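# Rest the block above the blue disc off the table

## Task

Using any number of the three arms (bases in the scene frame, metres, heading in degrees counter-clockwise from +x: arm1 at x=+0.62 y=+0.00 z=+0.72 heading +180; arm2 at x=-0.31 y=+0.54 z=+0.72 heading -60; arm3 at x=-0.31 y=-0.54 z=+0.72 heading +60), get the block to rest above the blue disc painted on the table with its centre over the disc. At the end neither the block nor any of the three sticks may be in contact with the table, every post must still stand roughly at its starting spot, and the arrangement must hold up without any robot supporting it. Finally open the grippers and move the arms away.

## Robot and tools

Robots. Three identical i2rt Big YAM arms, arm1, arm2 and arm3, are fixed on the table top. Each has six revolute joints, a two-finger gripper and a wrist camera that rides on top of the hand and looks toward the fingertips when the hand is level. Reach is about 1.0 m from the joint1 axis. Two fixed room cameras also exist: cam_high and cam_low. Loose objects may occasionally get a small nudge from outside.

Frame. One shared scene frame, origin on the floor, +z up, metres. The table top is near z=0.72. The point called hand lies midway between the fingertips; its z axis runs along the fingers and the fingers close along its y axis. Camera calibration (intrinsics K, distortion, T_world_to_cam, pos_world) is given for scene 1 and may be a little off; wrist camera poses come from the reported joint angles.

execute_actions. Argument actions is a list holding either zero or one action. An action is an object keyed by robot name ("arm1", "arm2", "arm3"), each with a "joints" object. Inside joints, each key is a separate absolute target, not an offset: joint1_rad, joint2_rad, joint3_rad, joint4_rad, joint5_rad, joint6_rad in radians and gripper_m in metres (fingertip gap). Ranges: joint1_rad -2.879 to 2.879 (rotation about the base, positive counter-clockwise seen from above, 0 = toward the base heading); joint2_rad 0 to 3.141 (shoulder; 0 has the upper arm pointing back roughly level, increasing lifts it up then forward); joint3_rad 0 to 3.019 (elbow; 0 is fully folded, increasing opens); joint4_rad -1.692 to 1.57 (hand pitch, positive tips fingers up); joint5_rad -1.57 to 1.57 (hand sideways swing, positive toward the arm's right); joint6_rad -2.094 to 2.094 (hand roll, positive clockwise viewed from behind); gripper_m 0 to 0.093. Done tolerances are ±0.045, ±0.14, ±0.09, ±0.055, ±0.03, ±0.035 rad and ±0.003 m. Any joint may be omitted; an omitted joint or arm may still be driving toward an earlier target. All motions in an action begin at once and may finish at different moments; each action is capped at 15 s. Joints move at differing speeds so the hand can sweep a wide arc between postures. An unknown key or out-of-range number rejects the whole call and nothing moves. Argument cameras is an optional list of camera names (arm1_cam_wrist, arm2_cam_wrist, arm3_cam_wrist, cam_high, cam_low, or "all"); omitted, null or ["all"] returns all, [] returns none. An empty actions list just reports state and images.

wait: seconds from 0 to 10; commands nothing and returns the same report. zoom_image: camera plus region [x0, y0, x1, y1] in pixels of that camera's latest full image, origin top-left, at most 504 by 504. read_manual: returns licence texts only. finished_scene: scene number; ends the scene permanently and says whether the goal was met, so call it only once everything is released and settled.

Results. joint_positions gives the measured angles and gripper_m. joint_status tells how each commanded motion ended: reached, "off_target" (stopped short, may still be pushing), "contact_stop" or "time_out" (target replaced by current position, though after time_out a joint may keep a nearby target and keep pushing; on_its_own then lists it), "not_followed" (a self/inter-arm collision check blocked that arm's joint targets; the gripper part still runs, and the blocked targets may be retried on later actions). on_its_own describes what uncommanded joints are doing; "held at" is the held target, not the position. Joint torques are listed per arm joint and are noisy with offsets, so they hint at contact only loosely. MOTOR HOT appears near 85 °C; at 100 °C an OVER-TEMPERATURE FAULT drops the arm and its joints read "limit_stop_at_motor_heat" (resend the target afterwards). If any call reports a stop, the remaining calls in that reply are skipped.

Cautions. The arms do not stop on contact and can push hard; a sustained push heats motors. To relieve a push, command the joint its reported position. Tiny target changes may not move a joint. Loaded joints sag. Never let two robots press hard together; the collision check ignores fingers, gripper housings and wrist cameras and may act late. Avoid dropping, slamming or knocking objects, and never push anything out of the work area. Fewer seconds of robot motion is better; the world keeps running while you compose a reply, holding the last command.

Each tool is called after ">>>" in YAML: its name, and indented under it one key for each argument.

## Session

>>> execute_actions:
  actions: []

Scene clock: 0.00 s.
Joint torques (N m, as the arm reports them, + toward a larger angle): no reading
arm1.joint_positions: joint1_rad=-0.186 joint2_rad=+0.619 joint3_rad=+1.418 joint4_rad=-1.398 joint5_rad=-0.049 joint6_rad=-0.201 gripper_m=+0.095
arm1.joint_status: not commanded
arm1.hand: x=+0.4019 y=+0.0459 z=+1.2692 quat_wxyz=(-0.073, +0.884, +0.000, -0.461) (m; scene frame)
arm2.joint_positions: joint1_rad=-0.263 joint2_rad=+0.473 joint3_rad=+1.427 joint4_rad=-1.391 joint5_rad=+0.239 joint6_rad=-0.373 gripper_m=+0.095
arm2.joint_status: not commanded
arm2.hand: x=-0.3017 y=+0.3817 z=+1.3621 quat_wxyz=(-0.286, -0.423, -0.723, +0.465) (m; scene frame)
arm3.joint_positions: joint1_rad=+0.233 joint2_rad=+0.448 joint3_rad=+1.324 joint4_rad=-1.369 joint5_rad=-0.022 joint6_rad=-0.336 gripper_m=+0.095
arm3.joint_status: not commanded
arm3.hand: x=-0.2499 y=-0.3724 z=+1.2728 quat_wxyz=(-0.451, +0.613, -0.604, -0.238) (m; scene frame)
pictures: arm1_cam_wrist, arm2_cam_wrist, arm3_cam_wrist, cam_high, cam_low
camera_calibration (this result's frames):
arm1_cam_wrist: T_world_to_cam=[[0.0733387, 0.989869, 0.121572, -0.233907], [0.944047, -0.029601, -0.32848, 0.0469928], [-0.321554, 0.13886, -0.936654, 1.43439], [0, 0, 0, 1]] pos_world=[0.434023, 0.0337487, 1.3874]
arm2_cam_wrist: T_world_to_cam=[[-0.879301, -0.206563, 0.42914, -0.769591], [-0.39838, 0.812791, -0.425045, 0.155066], [-0.261003, -0.544704, -0.796979, 1.33763], [0, 0, 0, 1]] pos_world=[-0.265801, 0.44361, 1.46224]
arm3_cam_wrist: T_world_to_cam=[[0.95542, -0.149824, 0.254411, -0.136227], [-0.0325611, -0.909894, -0.413561, 0.182168], [0.293449, 0.386841, -0.87421, 1.45509], [0, 0, 0, 1]] pos_world=[-0.290908, -0.417544, 1.38205]
Images, in order (width x height): arm1_cam_wrist 672x504, arm2_cam_wrist 672x504, arm3_cam_wrist 672x504, cam_high 672x504, cam_low 672x504.

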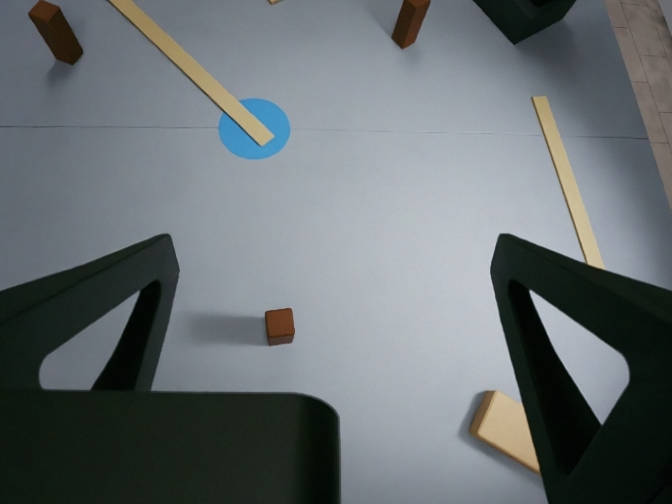

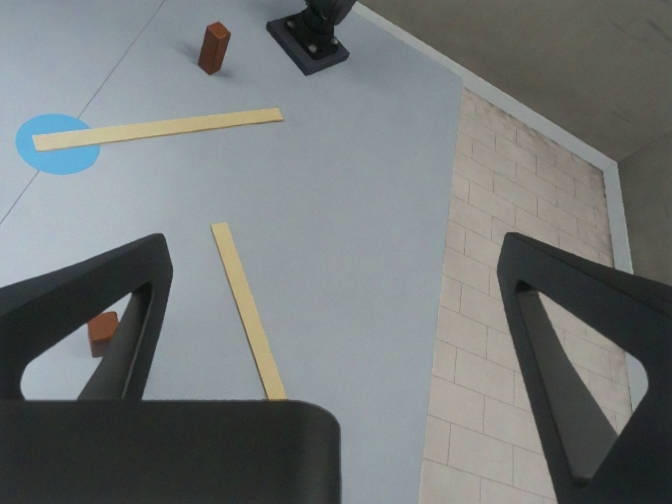

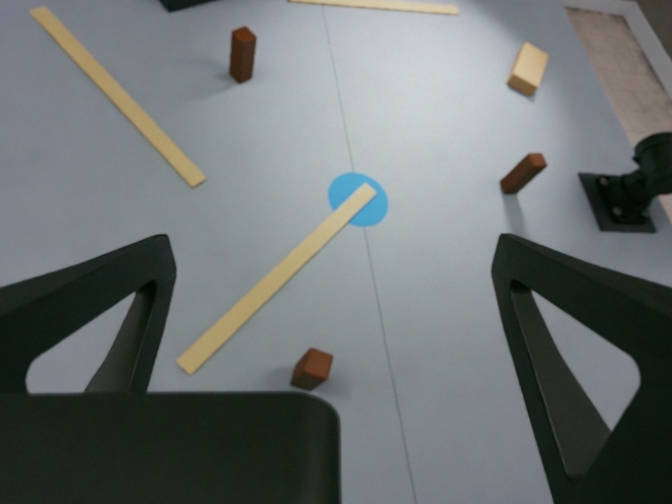

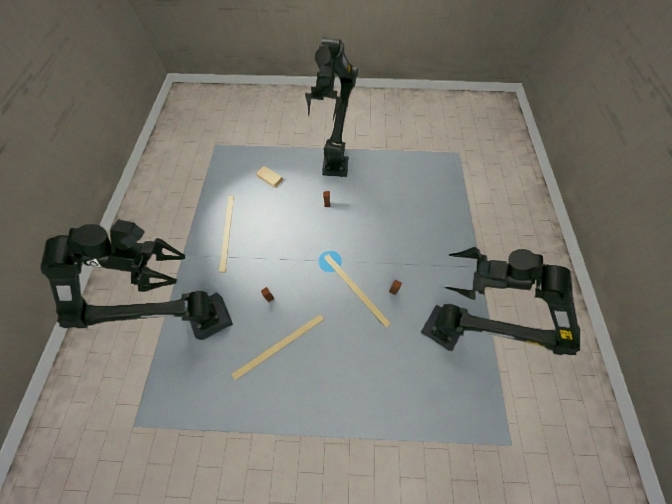

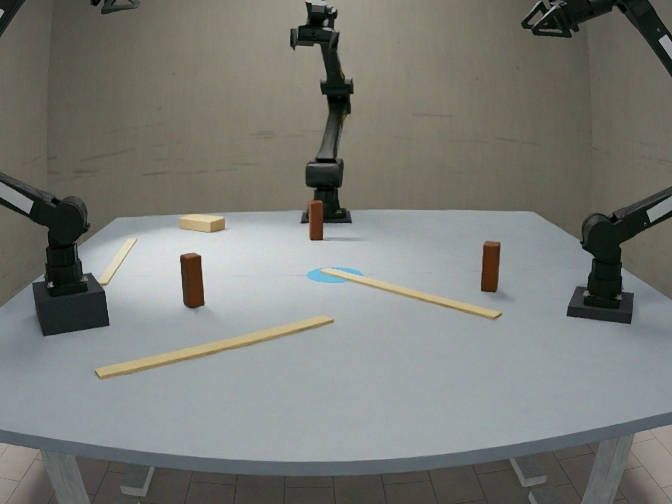

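>>> zoom_image:
  camera: "cam_high"
  region: [200, 150, 420, 400]

>>> zoom_image:
  camera: "cam_low"
  region: [80, 190, 530, 390]

Region (200, 150, 420, 400) of cam_high's 672x504 image, scaled by 2.016, with more detail than that image has; it fills the left 444 columns of this view, and the rest is white.

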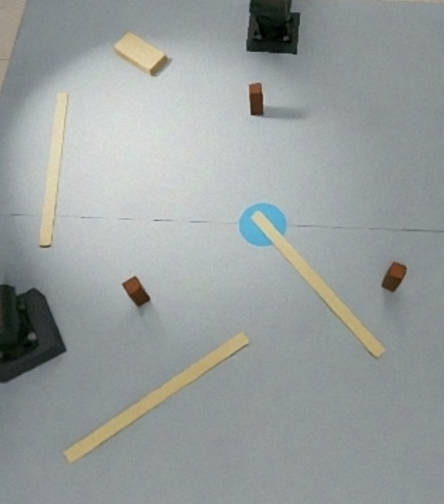

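Region (80, 190, 530, 390) of cam_low's 672x504 image, scaled by 1.120, with more detail than that image has.

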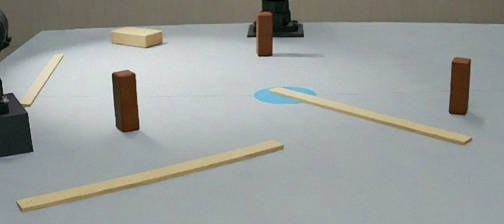

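>>> execute_actions:
  actions:
    - {"arm1": {"joints": {"joint1_rad": -0.958, "joint2_rad": 2.20, "joint3_rad": 2.125, "joint4_rad": -1.40, "joint5_rad": 0, "joint6_rad": -1.105, "gripper_m": 0.093}}, "arm2": {"joints": {"joint1_rad": -1.168, "joint2_rad": 1.42, "joint3_rad": 0.69, "joint4_rad": -0.815, "joint5_rad": 0, "joint6_rad": -1.27, "gripper_m": 0.093}}, "arm3": {"joints": {"joint1_rad": 0.308, "joint2_rad": 1.40, "joint3_rad": 0.853, "joint4_rad": -0.978, "joint5_rad": 0, "joint6_rad": 0.60, "gripper_m": 0.093}}}

Scene clock: 12.17 s.
Joint torques (N m, as the arm reports them, + toward a larger angle): arm1=[  0.75 -21.69  12.49   0.39  -0.02  -0.12] | arm2=[ 1.79 -9.36  7.82  0.51 -0.16 -0.17] | arm3=[-0.22 -6.65  7.76  0.87  0.22  0.16]
arm1.joint_positions: joint1_rad=-0.963 joint2_rad=+2.194 joint3_rad=+2.109 joint4_rad=-1.398 joint5_rad=-0.002 joint6_rad=-1.094 gripper_m=+0.093
arm1.joint_status: all done
arm1.hand: x=+0.2416 y=+0.5899 z=+0.8448 quat_wxyz=(-0.033, +0.998, +0.047, -0.023) (m; scene frame)
arm2.joint_positions: joint1_rad=-1.166 joint2_rad=+1.416 joint3_rad=+0.682 joint4_rad=-0.828 joint5_rad=+0.001 joint6_rad=-1.261 gripper_m=+0.093
arm2.joint_status: all done
arm2.hand: x=-0.4930 y=+0.2790 z=+0.8048 quat_wxyz=(+0.002, -0.446, -0.895, +0.010) (m; scene frame)
arm3.joint_positions: joint1_rad=+0.304 joint2_rad=+1.392 joint3_rad=+0.836 joint4_rad=-0.991 joint5_rad=-0.003 joint6_rad=+0.585 gripper_m=+0.093
arm3.joint_status: all done
arm3.hand: x=-0.2206 y=-0.1962 z=+0.8070 quat_wxyz=(+0.002, +0.358, -0.934, -0.013) (m; scene frame)
pictures: arm1_cam_wrist, arm2_cam_wrist, arm3_cam_wrist, cam_high, cam_low
camera_calibration (this result's frames):
arm1_cam_wrist: T_world_to_cam=[[-0.0833848, 0.994203, 0.0678777, -0.628429], [0.833481, 0.0322448, 0.551607, -0.678235], [0.54622, 0.10257, -0.831338, 0.632499], [0, 0, 0, 1]] pos_world=[0.167411, 0.58178, 0.942596]
arm2_cam_wrist: T_world_to_cam=[[-0.800274, -0.599251, 0.021455, -0.243145], [-0.479907, 0.661527, 0.576257, -0.878384], [-0.359515, 0.450867, -0.816987, 0.477358], [0, 0, 0, 1]] pos_world=[-0.444507, 0.220144, 0.901387]
arm3_cam_wrist: T_world_to_cam=[[0.654973, -0.755413, -0.0190408, 0.0161718], [-0.613554, -0.546346, 0.570139, -0.699891], [-0.441093, -0.361743, -0.821328, 0.619545], [0, 0, 0, 1]] pos_world=[-0.166736, -0.14605, 0.908192]
Images, in order (width x height): arm1_cam_wrist 672x504, arm2_cam_wrist 672x504, arm3_cam_wrist 672x504, cam_high 672x504, cam_low 672x504.

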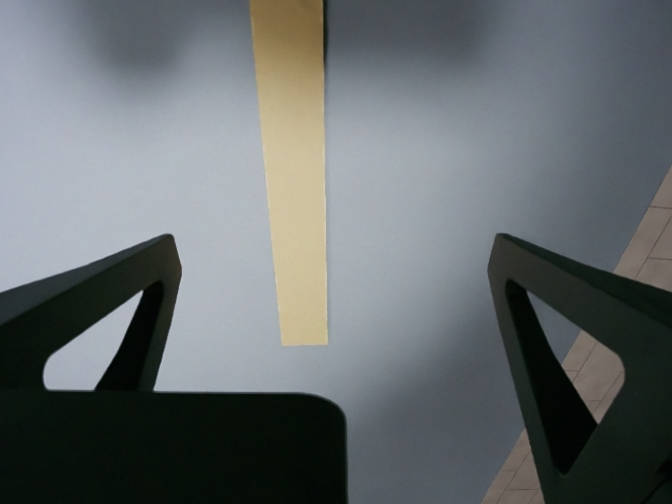

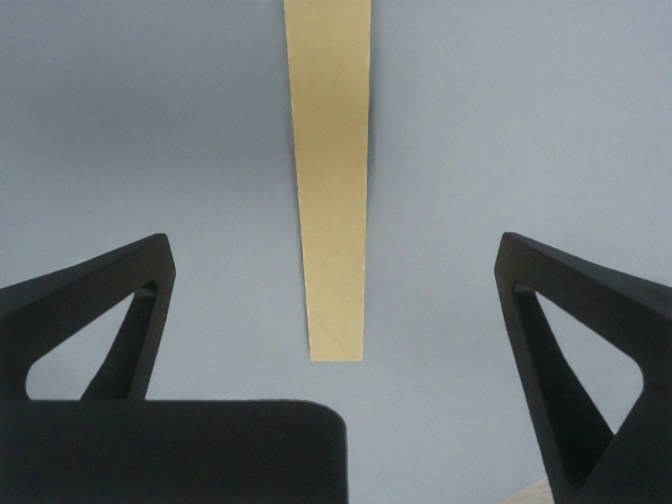

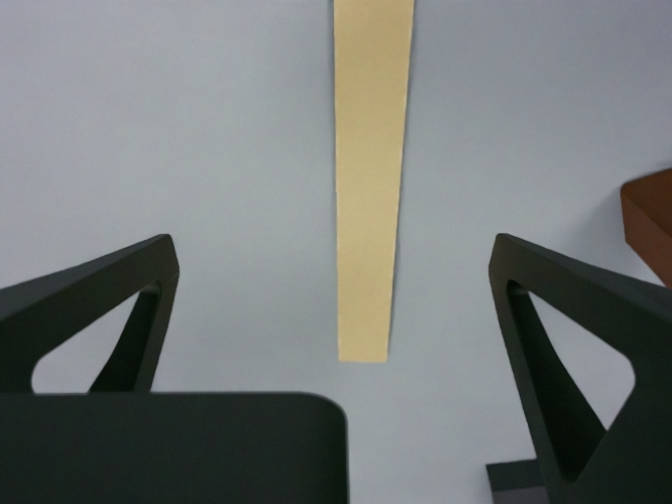

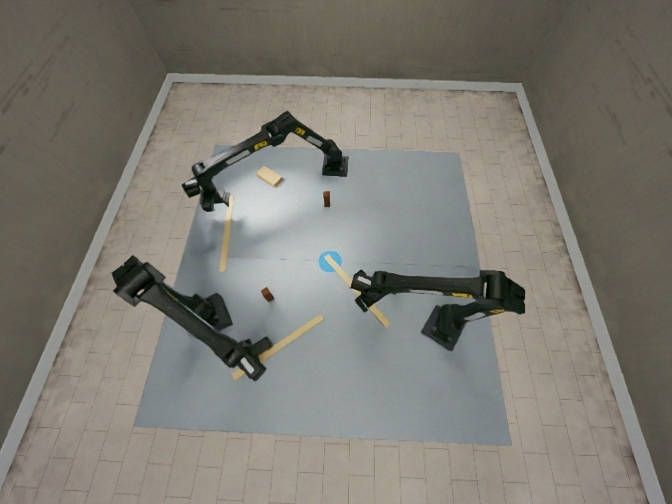

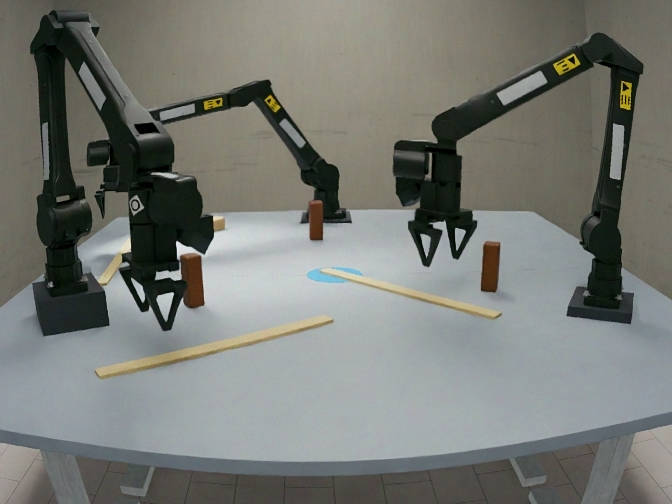

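>>> execute_actions:
  actions:
    - {"arm1": {"joints": {"joint2_rad": 2.25, "joint3_rad": 1.985, "joint4_rad": -1.27, "joint6_rad": -1.078}}, "arm2": {"joints": {"joint1_rad": -1.138, "joint2_rad": 1.622, "joint3_rad": 0.646, "joint4_rad": -0.585, "joint6_rad": -1.229}}, "arm3": {"joints": {"joint1_rad": 0.275, "joint2_rad": 1.522, "joint3_rad": 0.72, "joint4_rad": -0.738, "joint6_rad": 0.543}}}

Scene clock: 17.93 s.
Joint torques (N m, as the arm reports them, + toward a larger angle): arm1=[  0.78 -21.23  10.18   0.97  -0.03   0.09] | arm2=[  2.61 -11.31   5.25   0.56  -0.18   0.07] | arm3=[-0.72 -8.41  5.84  1.26 -0.01 -0.22]
arm1.joint_positions: joint1_rad=-0.963 joint2_rad=+2.235 joint3_rad=+1.989 joint4_rad=-1.285 joint5_rad=-0.002 joint6_rad=-1.088 gripper_m=+0.093
arm1.joint_status: all done
arm1.hand: x=+0.2476 y=+0.5799 z=+0.7715 quat_wxyz=(-0.012, +0.999, +0.044, -0.011) (m; scene frame)
arm2.joint_positions: joint1_rad=-1.143 joint2_rad=+1.621 joint3_rad=+0.646 joint4_rad=-0.598 joint5_rad=+0.002 joint6_rad=-1.238 gripper_m=+0.093
arm2.joint_status: all done
arm2.hand: x=-0.4910 y=+0.2691 z=+0.7346 quat_wxyz=(+0.002, -0.446, -0.895, +0.004) (m; scene frame)
arm3.joint_positions: joint1_rad=+0.280 joint2_rad=+1.530 joint3_rad=+0.711 joint4_rad=-0.761 joint5_rad=+0.002 joint6_rad=+0.561 gripper_m=+0.093
arm3.joint_status: all done
arm3.hand: x=-0.2182 y=-0.2173 z=+0.7257 quat_wxyz=(+0.010, +0.358, -0.934, +0.003) (m; scene frame)
pictures: arm1_cam_wrist, arm2_cam_wrist, arm3_cam_wrist, cam_high, cam_low
camera_calibration (this result's frames):
arm1_cam_wrist: T_world_to_cam=[[-0.0787501, 0.996581, 0.0249815, -0.582419], [0.819162, 0.0504084, 0.571342, -0.66475], [0.56813, 0.0654572, -0.820332, 0.576945], [0, 0, 0, 1]] pos_world=[0.170893, 0.576171, 0.867636]
arm2_cam_wrist: T_world_to_cam=[[-0.80015, -0.599704, 0.0107394, -0.237949], [-0.483749, 0.655817, 0.57956, -0.833252], [-0.354608, 0.45854, -0.814859, 0.423994], [0, 0, 0, 1]] pos_world=[-0.443128, 0.209344, 0.83097]
arm3_cam_wrist: T_world_to_cam=[[0.655032, -0.755591, 0.0040128, -0.0195899], [-0.610911, -0.526467, 0.591287, -0.674011], [-0.444658, -0.389763, -0.806451, 0.528482], [0, 0, 0, 1]] pos_world=[-0.163934, -0.163663, 0.824808]
Images, in order (width x height): arm1_cam_wrist 672x504, arm2_cam_wrist 672x504, arm3_cam_wrist 672x504, cam_high 672x504, cam_low 672x504.

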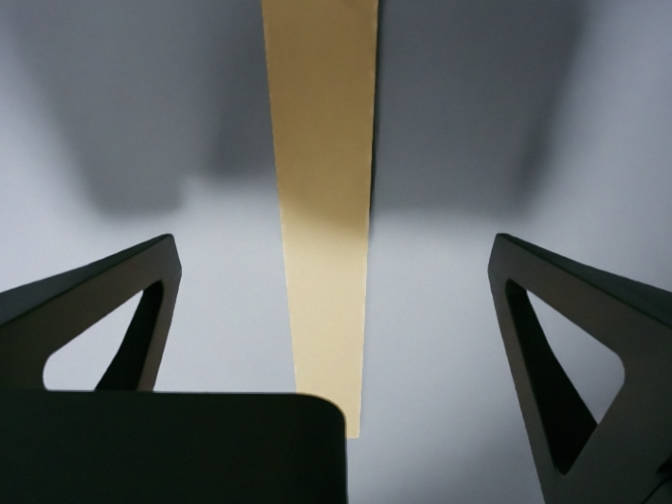

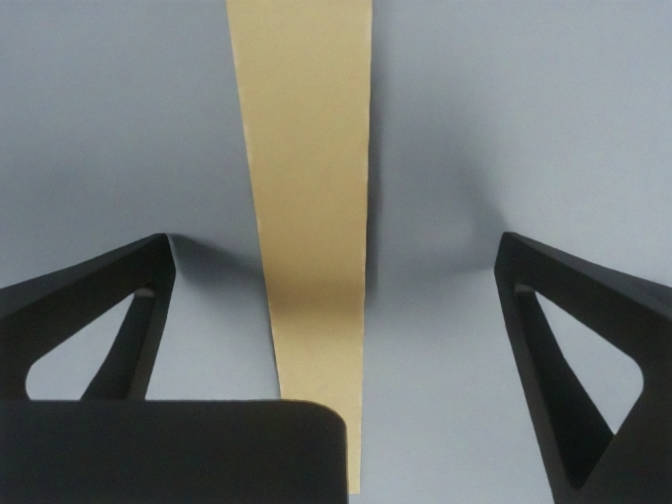

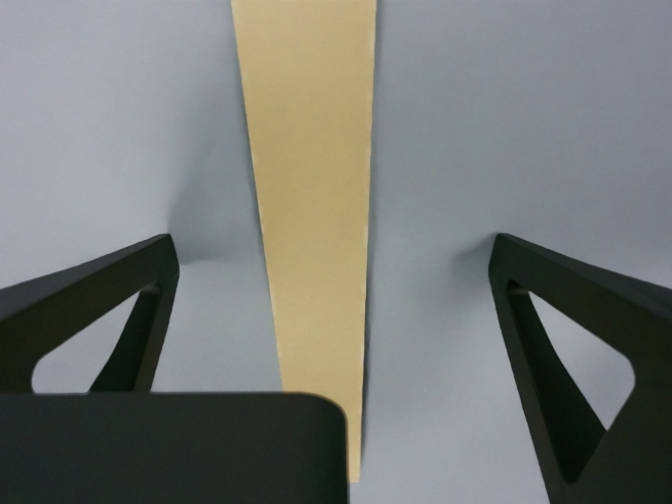

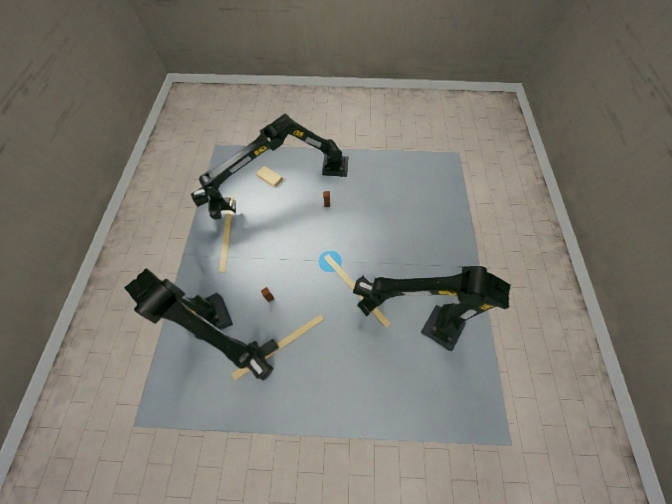

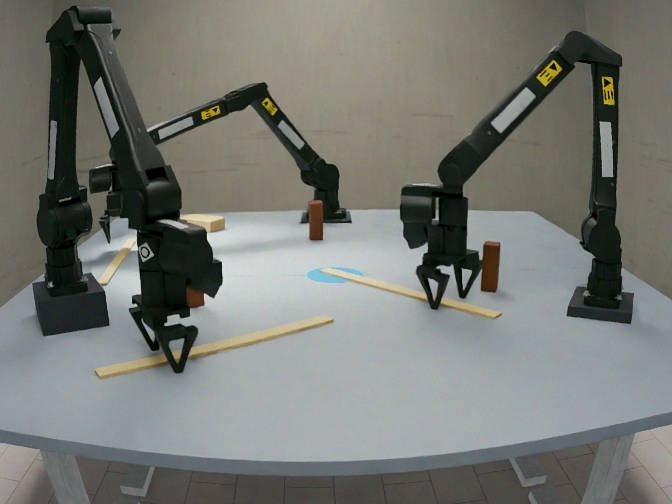

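>>> execute_actions:
  actions: []

Scene clock: 19.17 s.
Joint torques (N m, as the arm reports them, + toward a larger angle): arm1=[  0.74 -20.99  10.12   0.98  -0.02   0.09] | arm2=[  2.66 -10.84   5.23   0.47  -0.16   0.07] | arm3=[-1.02 -8.4   5.82  1.25  0.01 -0.21]
arm1.joint_positions: joint1_rad=-0.963 joint2_rad=+2.235 joint3_rad=+1.989 joint4_rad=-1.285 joint5_rad=-0.002 joint6_rad=-1.088 gripper_m=+0.093
arm1.joint_status: all done
arm1.hand: x=+0.2476 y=+0.5799 z=+0.7715 quat_wxyz=(-0.012, +0.999, +0.044, -0.011) (m; scene frame)
arm2.joint_positions: joint1_rad=-1.143 joint2_rad=+1.621 joint3_rad=+0.646 joint4_rad=-0.598 joint5_rad=+0.002 joint6_rad=-1.238 gripper_m=+0.093
arm2.joint_status: all done
arm2.hand: x=-0.4910 y=+0.2691 z=+0.7346 quat_wxyz=(+0.002, -0.446, -0.895, +0.004) (m; scene frame)
arm3.joint_positions: joint1_rad=+0.280 joint2_rad=+1.530 joint3_rad=+0.711 joint4_rad=-0.761 joint5_rad=+0.002 joint6_rad=+0.561 gripper_m=+0.093
arm3.joint_status: all done
arm3.hand: x=-0.2182 y=-0.2173 z=+0.7257 quat_wxyz=(+0.010, +0.358, -0.934, +0.003) (m; scene frame)
pictures: arm1_cam_wrist, arm2_cam_wrist, arm3_cam_wrist, cam_high, cam_low
camera_calibration (this result's frames):
arm1_cam_wrist: T_world_to_cam=[[-0.0787501, 0.996581, 0.0249815, -0.582419], [0.819162, 0.0504084, 0.571342, -0.66475], [0.56813, 0.0654572, -0.820332, 0.576945], [0, 0, 0, 1]] pos_world=[0.170893, 0.576171, 0.867636]
arm2_cam_wrist: T_world_to_cam=[[-0.80015, -0.599704, 0.0107394, -0.237949], [-0.483749, 0.655817, 0.57956, -0.833252], [-0.354608, 0.45854, -0.814859, 0.423994], [0, 0, 0, 1]] pos_world=[-0.443128, 0.209344, 0.83097]
arm3_cam_wrist: T_world_to_cam=[[0.655032, -0.755591, 0.0040128, -0.0195899], [-0.610911, -0.526467, 0.591287, -0.674011], [-0.444658, -0.389763, -0.806451, 0.528482], [0, 0, 0, 1]] pos_world=[-0.163934, -0.163663, 0.824808]
Images, in order (width x height): arm1_cam_wrist 672x504, arm2_cam_wrist 672x504, arm3_cam_wrist 672x504, cam_high 672x504, cam_low 672x504.

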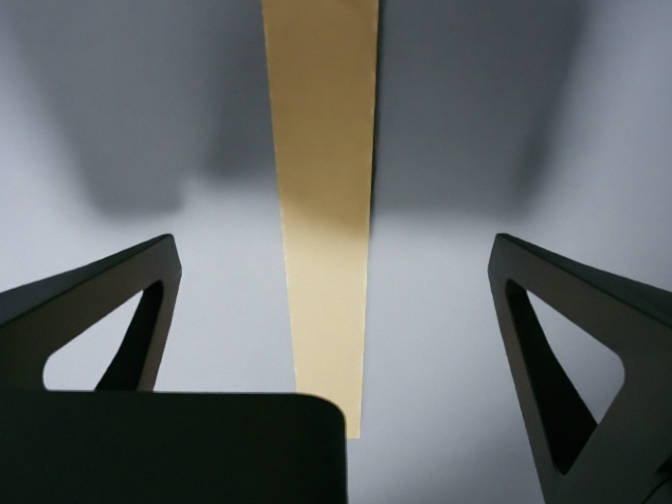

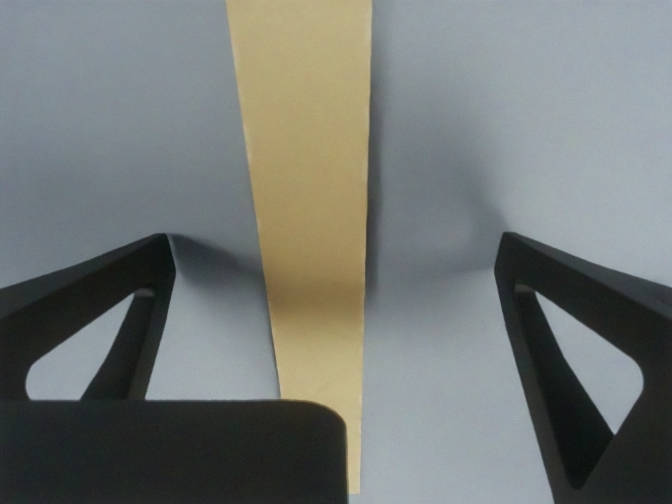

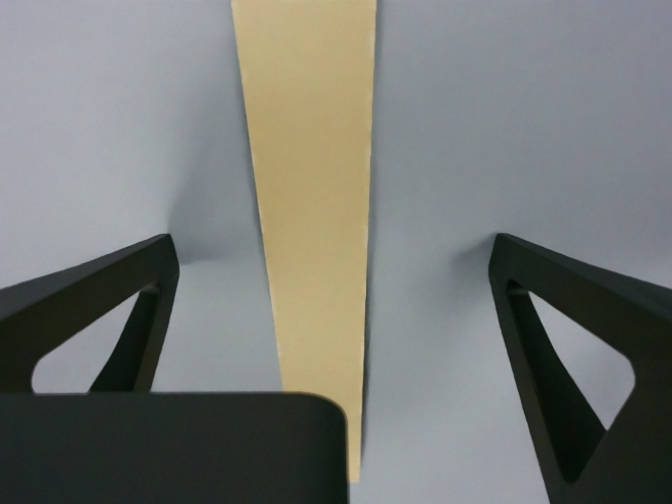

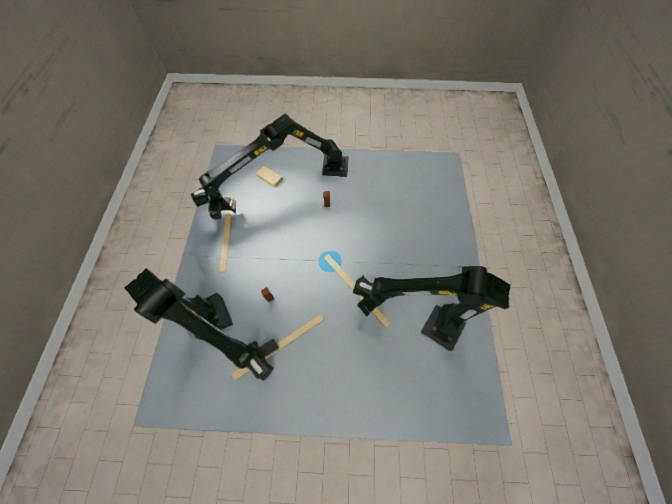

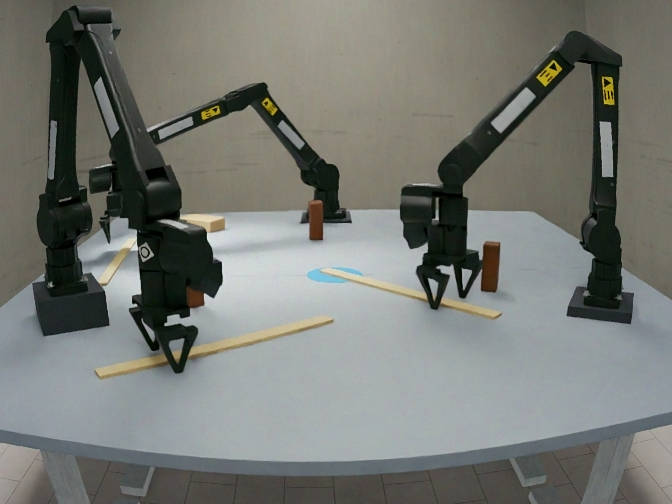

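>>> execute_actions:
  actions:
    - {"arm1": {"joints": {"joint2_rad": 2.275}}, "arm2": {"joints": {"gripper_m": 0.02}}, "arm3": {"joints": {"gripper_m": 0.02}}}

Scene clock: 19.97 s.
Joint torques (N m, as the arm reports them, + toward a larger angle): arm1=[  0.73 -19.43  10.11   0.98  -0.02   0.1 ] | arm2=[  2.14 -11.1    5.2    0.38  -0.18   0.03] | arm3=[-1.02 -8.48  5.84  0.84 -0.02 -0.2 ]
arm1.joint_positions: joint1_rad=-0.963 joint2_rad=+2.235 joint3_rad=+1.989 joint4_rad=-1.285 joint5_rad=-0.002 joint6_rad=-1.088 gripper_m=+0.093
arm1.joint_status: all done
arm1.hand: x=+0.2476 y=+0.5799 z=+0.7715 quat_wxyz=(-0.012, +0.999, +0.044, -0.011) (m; scene frame)
arm2.joint_positions: joint1_rad=-1.143 joint2_rad=+1.621 joint3_rad=+0.646 joint4_rad=-0.597 joint5_rad=+0.001 joint6_rad=-1.237 gripper_m=+0.027
arm2.joint_status: gripper_m off_target (ended at +0.027, target +0.020)
arm2.hand: x=-0.4911 y=+0.2689 z=+0.7346 quat_wxyz=(+0.002, -0.447, -0.895, +0.005) (m; scene frame)
arm3.joint_positions: joint1_rad=+0.280 joint2_rad=+1.530 joint3_rad=+0.711 joint4_rad=-0.750 joint5_rad=+0.002 joint6_rad=+0.558 gripper_m=+0.028
arm3.joint_status: gripper_m off_target (ended at +0.028, target +0.020)
arm3.hand: x=-0.2174 y=-0.2148 z=+0.7257 quat_wxyz=(+0.007, +0.359, -0.933, -0.001) (m; scene frame)
pictures: arm1_cam_wrist, arm2_cam_wrist, arm3_cam_wrist, cam_high, cam_low
camera_calibration (this result's frames):
arm1_cam_wrist: T_world_to_cam=[[-0.0787501, 0.996581, 0.0249815, -0.582419], [0.819162, 0.0504084, 0.571342, -0.66475], [0.56813, 0.0654572, -0.820332, 0.576945], [0, 0, 0, 1]] pos_world=[0.170893, 0.576171, 0.867636]
arm2_cam_wrist: T_world_to_cam=[[-0.80083, -0.598778, 0.0116923, -0.239476], [-0.482819, 0.657046, 0.578944, -0.832546], [-0.354341, 0.45799, -0.815283, 0.424674], [0, 0, 0, 1]] pos_world=[-0.443269, 0.209132, 0.831027]
arm3_cam_wrist: T_world_to_cam=[[0.657216, -0.753701, -0.0015436, -0.0132956], [-0.611299, -0.534239, 0.583868, -0.668563], [-0.440887, -0.382784, -0.811847, 0.536017], [0, 0, 0, 1]] pos_world=[-0.163631, -0.162015, 0.825496]
Images, in order (width x height): arm1_cam_wrist 672x504, arm2_cam_wrist 672x504, arm3_cam_wrist 672x504, cam_high 672x504, cam_low 672x504.

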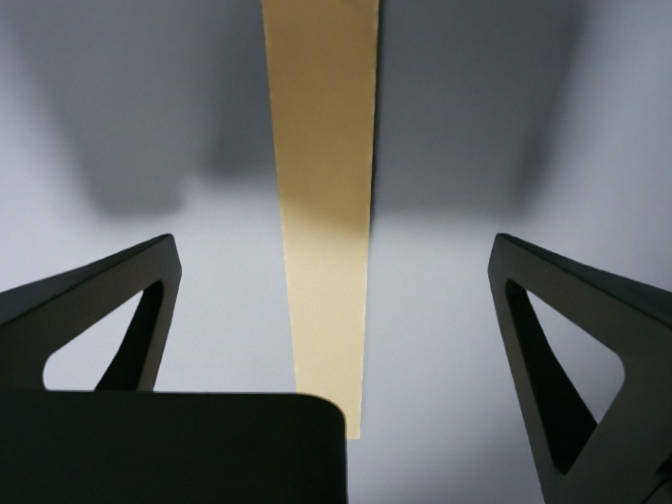

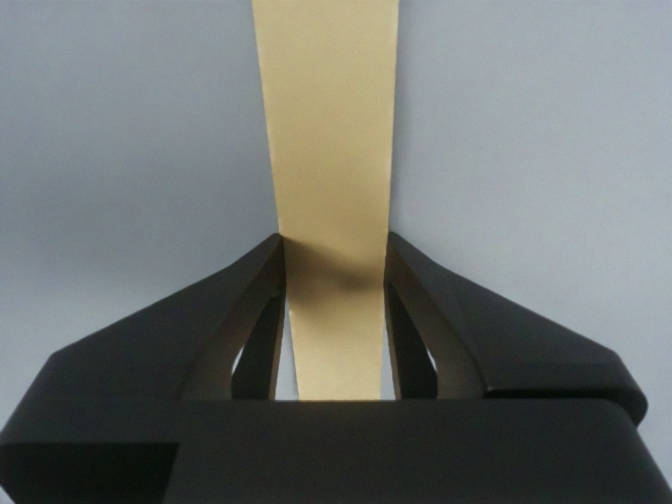

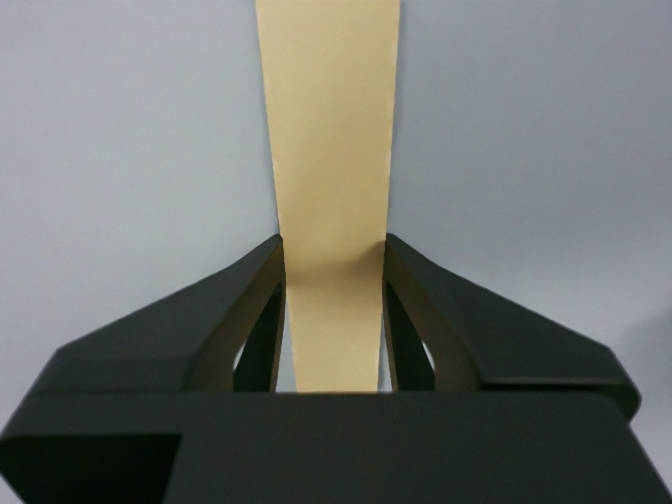

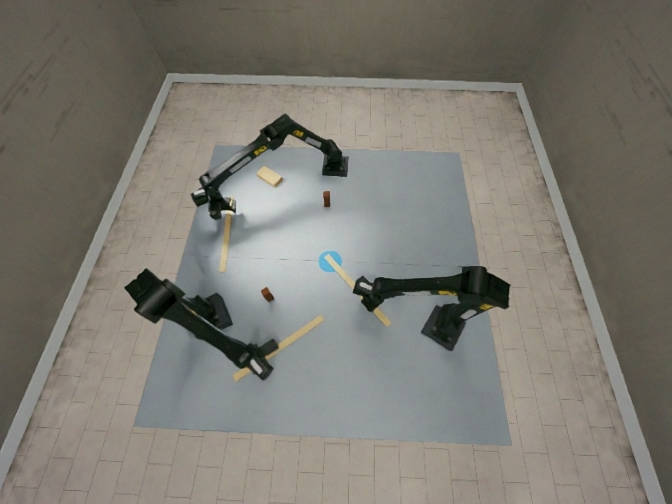

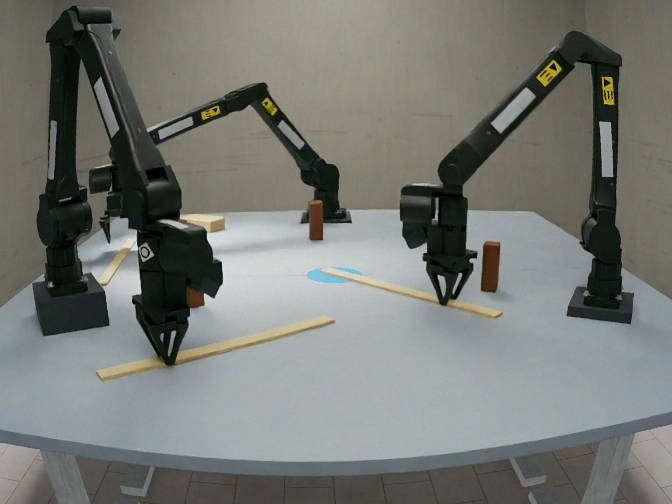

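>>> execute_actions:
  actions:
    - {"arm1": {"joints": {"joint2_rad": 2.30}}, "arm2": {"joints": {"joint2_rad": 1.385, "joint3_rad": 0.92}}, "arm3": {"joints": {"joint2_rad": 1.255, "joint3_rad": 0.93}}}

Scene clock: 26.63 s.
Joint torques (N m, as the arm reports them, + toward a larger angle): arm1=[  0.75 -20.15  10.02   0.86  -0.03   0.09] | arm2=[  2.41 -11.49   9.72   0.97  -0.16   0.11] | arm3=[-0.84 -6.28  9.48  1.37  0.   -0.2 ]
arm1.joint_positions: joint1_rad=-0.963 joint2_rad=+2.267 joint3_rad=+1.989 joint4_rad=-1.283 joint5_rad=-0.002 joint6_rad=-1.088 gripper_m=+0.093
arm1.joint_status: all done
arm1.hand: x=+0.2490 y=+0.5776 z=+0.7507 quat_wxyz=(+0.001, +0.999, +0.044, -0.003) (m; scene frame)
arm2.joint_positions: joint1_rad=-1.143 joint2_rad=+1.382 joint3_rad=+0.914 joint4_rad=-0.587 joint5_rad=+0.001 joint6_rad=-1.237 gripper_m=+0.027
arm2.joint_status: all done
arm2.hand: x=-0.5773 y=+0.1406 z=+0.9217 quat_wxyz=(+0.034, -0.431, -0.864, +0.258) (m; scene frame)
arm3.joint_positions: joint1_rad=+0.280 joint2_rad=+1.245 joint3_rad=+0.907 joint4_rad=-0.743 joint5_rad=+0.002 joint6_rad=+0.558 gripper_m=+0.028
arm3.joint_status: all done
arm3.hand: x=-0.1856 y=-0.1128 z=+0.9053 quat_wxyz=(-0.139, +0.347, -0.907, -0.194) (m; scene frame)
pictures: arm1_cam_wrist, arm2_cam_wrist, arm3_cam_wrist, cam_high, cam_low
camera_calibration (this result's frames):
arm1_cam_wrist: T_world_to_cam=[[-0.0787002, 0.996898, -0.00106034, -0.560161], [0.809705, 0.0645426, 0.583277, -0.668689], [0.581536, 0.0450455, -0.812272, 0.561625], [0, 0, 0, 1]] pos_world=[0.17075, 0.576283, 0.84563]
arm2_cam_wrist: T_world_to_cam=[[-0.729121, -0.491842, 0.475893, -0.78896], [-0.343364, 0.864402, 0.367301, -0.651754], [-0.592017, 0.104402, -0.799134, 0.503036], [0, 0, 0, 1]] pos_world=[-0.50123, 0.122816, 1.01684]
arm3_cam_wrist: T_world_to_cam=[[0.669962, -0.696211, -0.257764, 0.283747], [-0.668996, -0.716695, 0.196959, -0.380513], [-0.321863, 0.0404878, -0.94592, 0.926203], [0, 0, 0, 1]] pos_world=[-0.146551, -0.112664, 1.0242]
Images, in order (width x height): arm1_cam_wrist 672x504, arm2_cam_wrist 672x504, arm3_cam_wrist 672x504, cam_high 672x504, cam_low 672x504.

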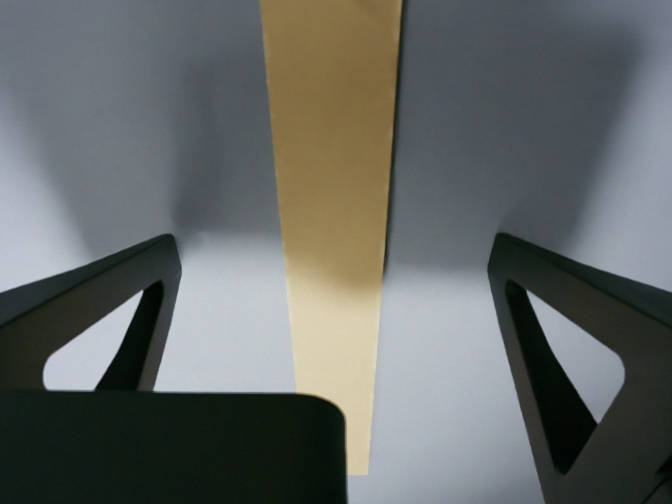

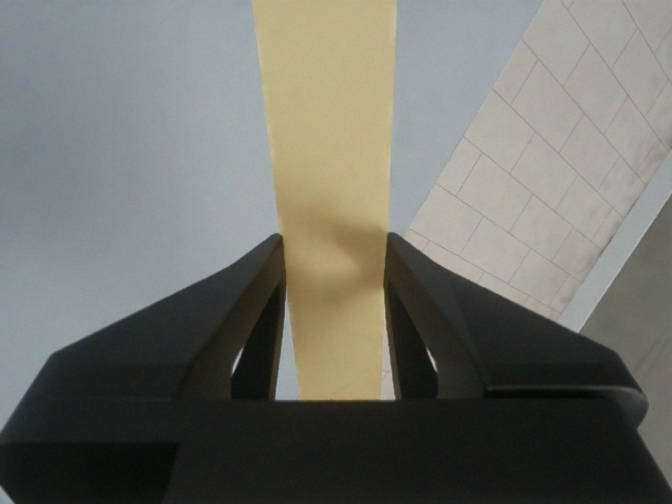

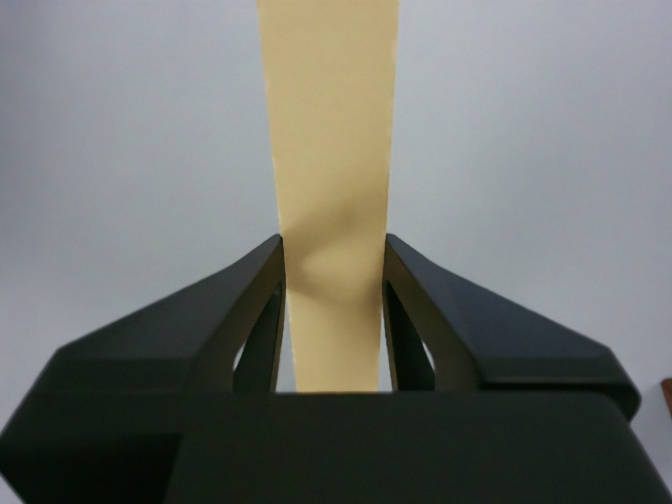

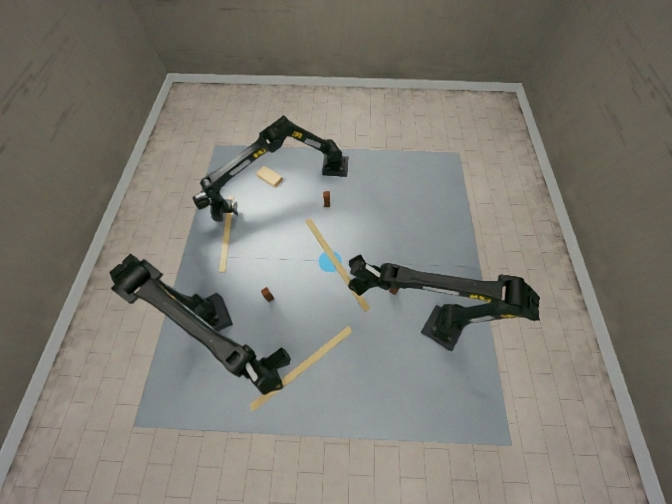

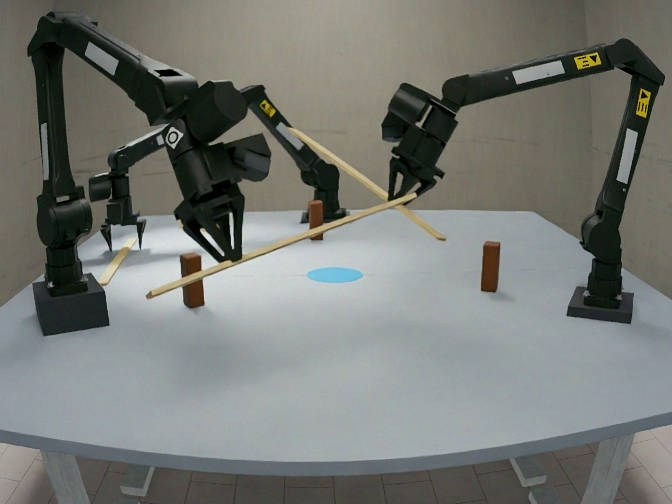

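>>> zoom_image:
  camera: "cam_low"
  region: [80, 200, 180, 275]

>>> zoom_image:
  camera: "arm1_cam_wrist"
  region: [140, 180, 540, 480]

Region (80, 200, 180, 275) of cam_low's 672x504 image, scaled by 5.040, with more detail than that image has; it fills the top 378 rows of this view, and the rest is white.

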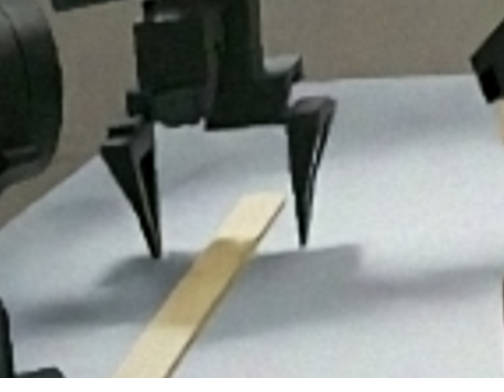

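Region (140, 180, 540, 480) of arm1_cam_wrist's 672x504 image, scaled by 1.260, with more detail than that image has; it fills the top 378 rows of this view, and the rest is white.

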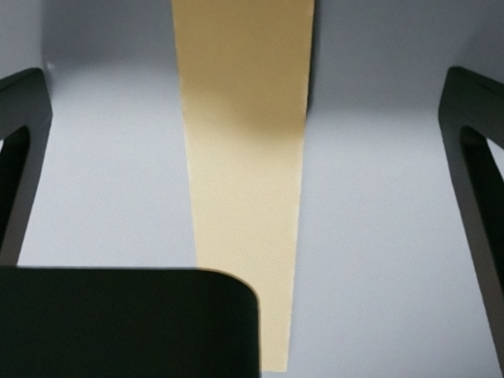

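>>> execute_actions:
  actions:
    - {"arm1": {"joints": {"gripper_m": 0.02}}, "arm2": {"joints": {"joint3_rad": 0.886, "joint4_rad": -0.864, "joint6_rad": -0.85}}, "arm3": {"joints": {"joint1_rad": -0.33, "joint3_rad": 0.893, "joint4_rad": -1.01, "joint6_rad": -0.06}}}

Scene clock: 29.63 s.
Joint torques (N m, as the arm reports them, + toward a larger angle): arm1=[  0.72 -20.02   9.97   0.84  -0.04   0.08] | arm2=[  2.42 -10.93   8.95  -0.09  -0.13   0.05] | arm3=[-0.35 -5.88  7.47  0.41  0.02 -0.2 ]
arm1.joint_positions: joint1_rad=-0.963 joint2_rad=+2.267 joint3_rad=+1.989 joint4_rad=-1.283 joint5_rad=-0.002 joint6_rad=-1.088 gripper_m=+0.027
arm1.joint_status: gripper_m off_target (ended at +0.027, target +0.020)
arm1.hand: x=+0.2490 y=+0.5776 z=+0.7507 quat_wxyz=(+0.001, +0.999, +0.044, -0.003) (m; scene frame)
arm2.joint_positions: joint1_rad=-1.143 joint2_rad=+1.382 joint3_rad=+0.883 joint4_rad=-0.854 joint5_rad=+0.001 joint6_rad=-0.860 gripper_m=+0.027
arm2.joint_status: all done
arm2.hand: x=-0.5364 y=+0.2014 z=+0.8844 quat_wxyz=(-0.006, -0.602, -0.790, +0.114) (m; scene frame)
arm3.joint_positions: joint1_rad=-0.332 joint2_rad=+1.245 joint3_rad=+0.892 joint4_rad=-1.003 joint5_rad=+0.000 joint6_rad=-0.044 gripper_m=+0.028
arm3.joint_status: all done
arm3.hand: x=-0.0155 y=-0.3004 z=+0.8747 quat_wxyz=(-0.094, +0.352, -0.930, -0.035) (m; scene frame)
pictures: arm1_cam_wrist, arm2_cam_wrist, arm3_cam_wrist, cam_high, cam_low
camera_calibration (this result's frames):
arm1_cam_wrist: T_world_to_cam=[[-0.0783199, 0.996928, -0.00106292, -0.560271], [0.809729, 0.0642352, 0.583278, -0.668518], [0.581554, 0.0448216, -0.812272, 0.56175], [0, 0, 0, 1]] pos_world=[0.17075, 0.576313, 0.84563]
arm2_cam_wrist: T_world_to_cam=[[-0.953733, -0.245348, 0.173774, -0.614433], [-0.146033, 0.883257, 0.445569, -0.643733], [-0.262807, 0.399577, -0.87822, 0.678131], [0, 0, 0, 1]] pos_world=[-0.501794, 0.146867, 0.989149]
arm3_cam_wrist: T_world_to_cam=[[0.648635, -0.761093, 0.00308137, -0.216684], [-0.698531, -0.5937, 0.399467, -0.5358], [-0.302202, -0.261261, -0.916742, 0.84365], [0, 0, 0, 1]] pos_world=[0.0212292, -0.262608, 0.988112]
Images, in order (width x height): arm1_cam_wrist 672x504, arm2_cam_wrist 672x504, arm3_cam_wrist 672x504, cam_high 672x504, cam_low 672x504.

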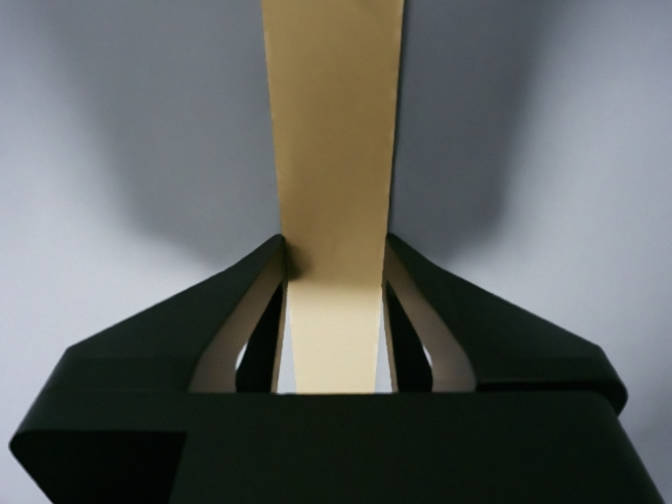

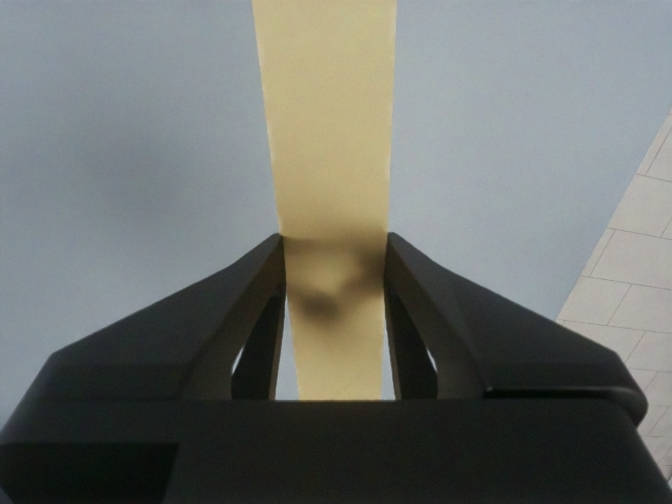

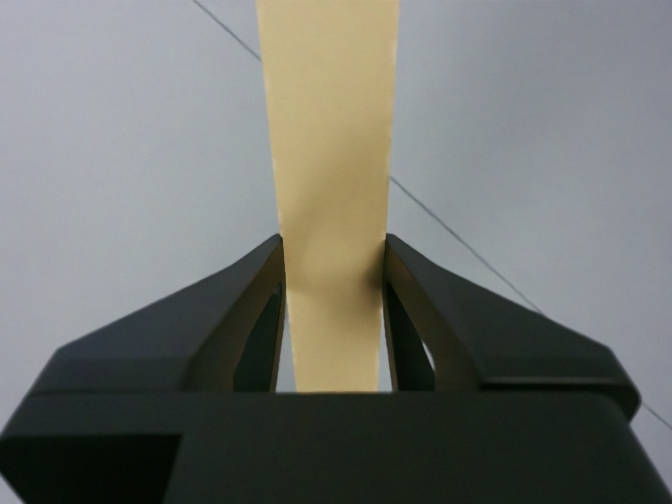

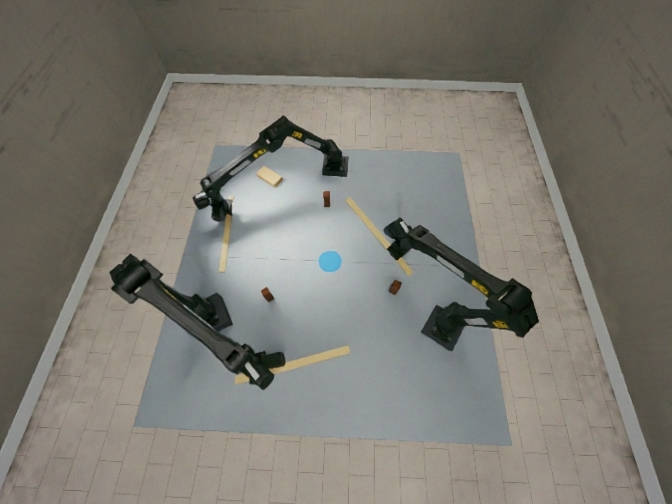

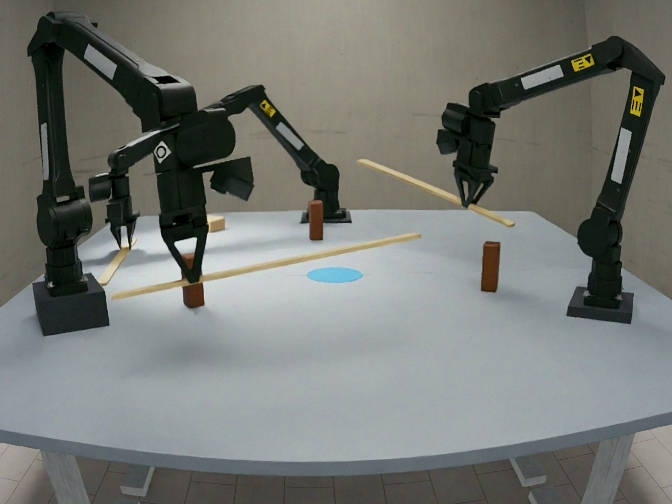

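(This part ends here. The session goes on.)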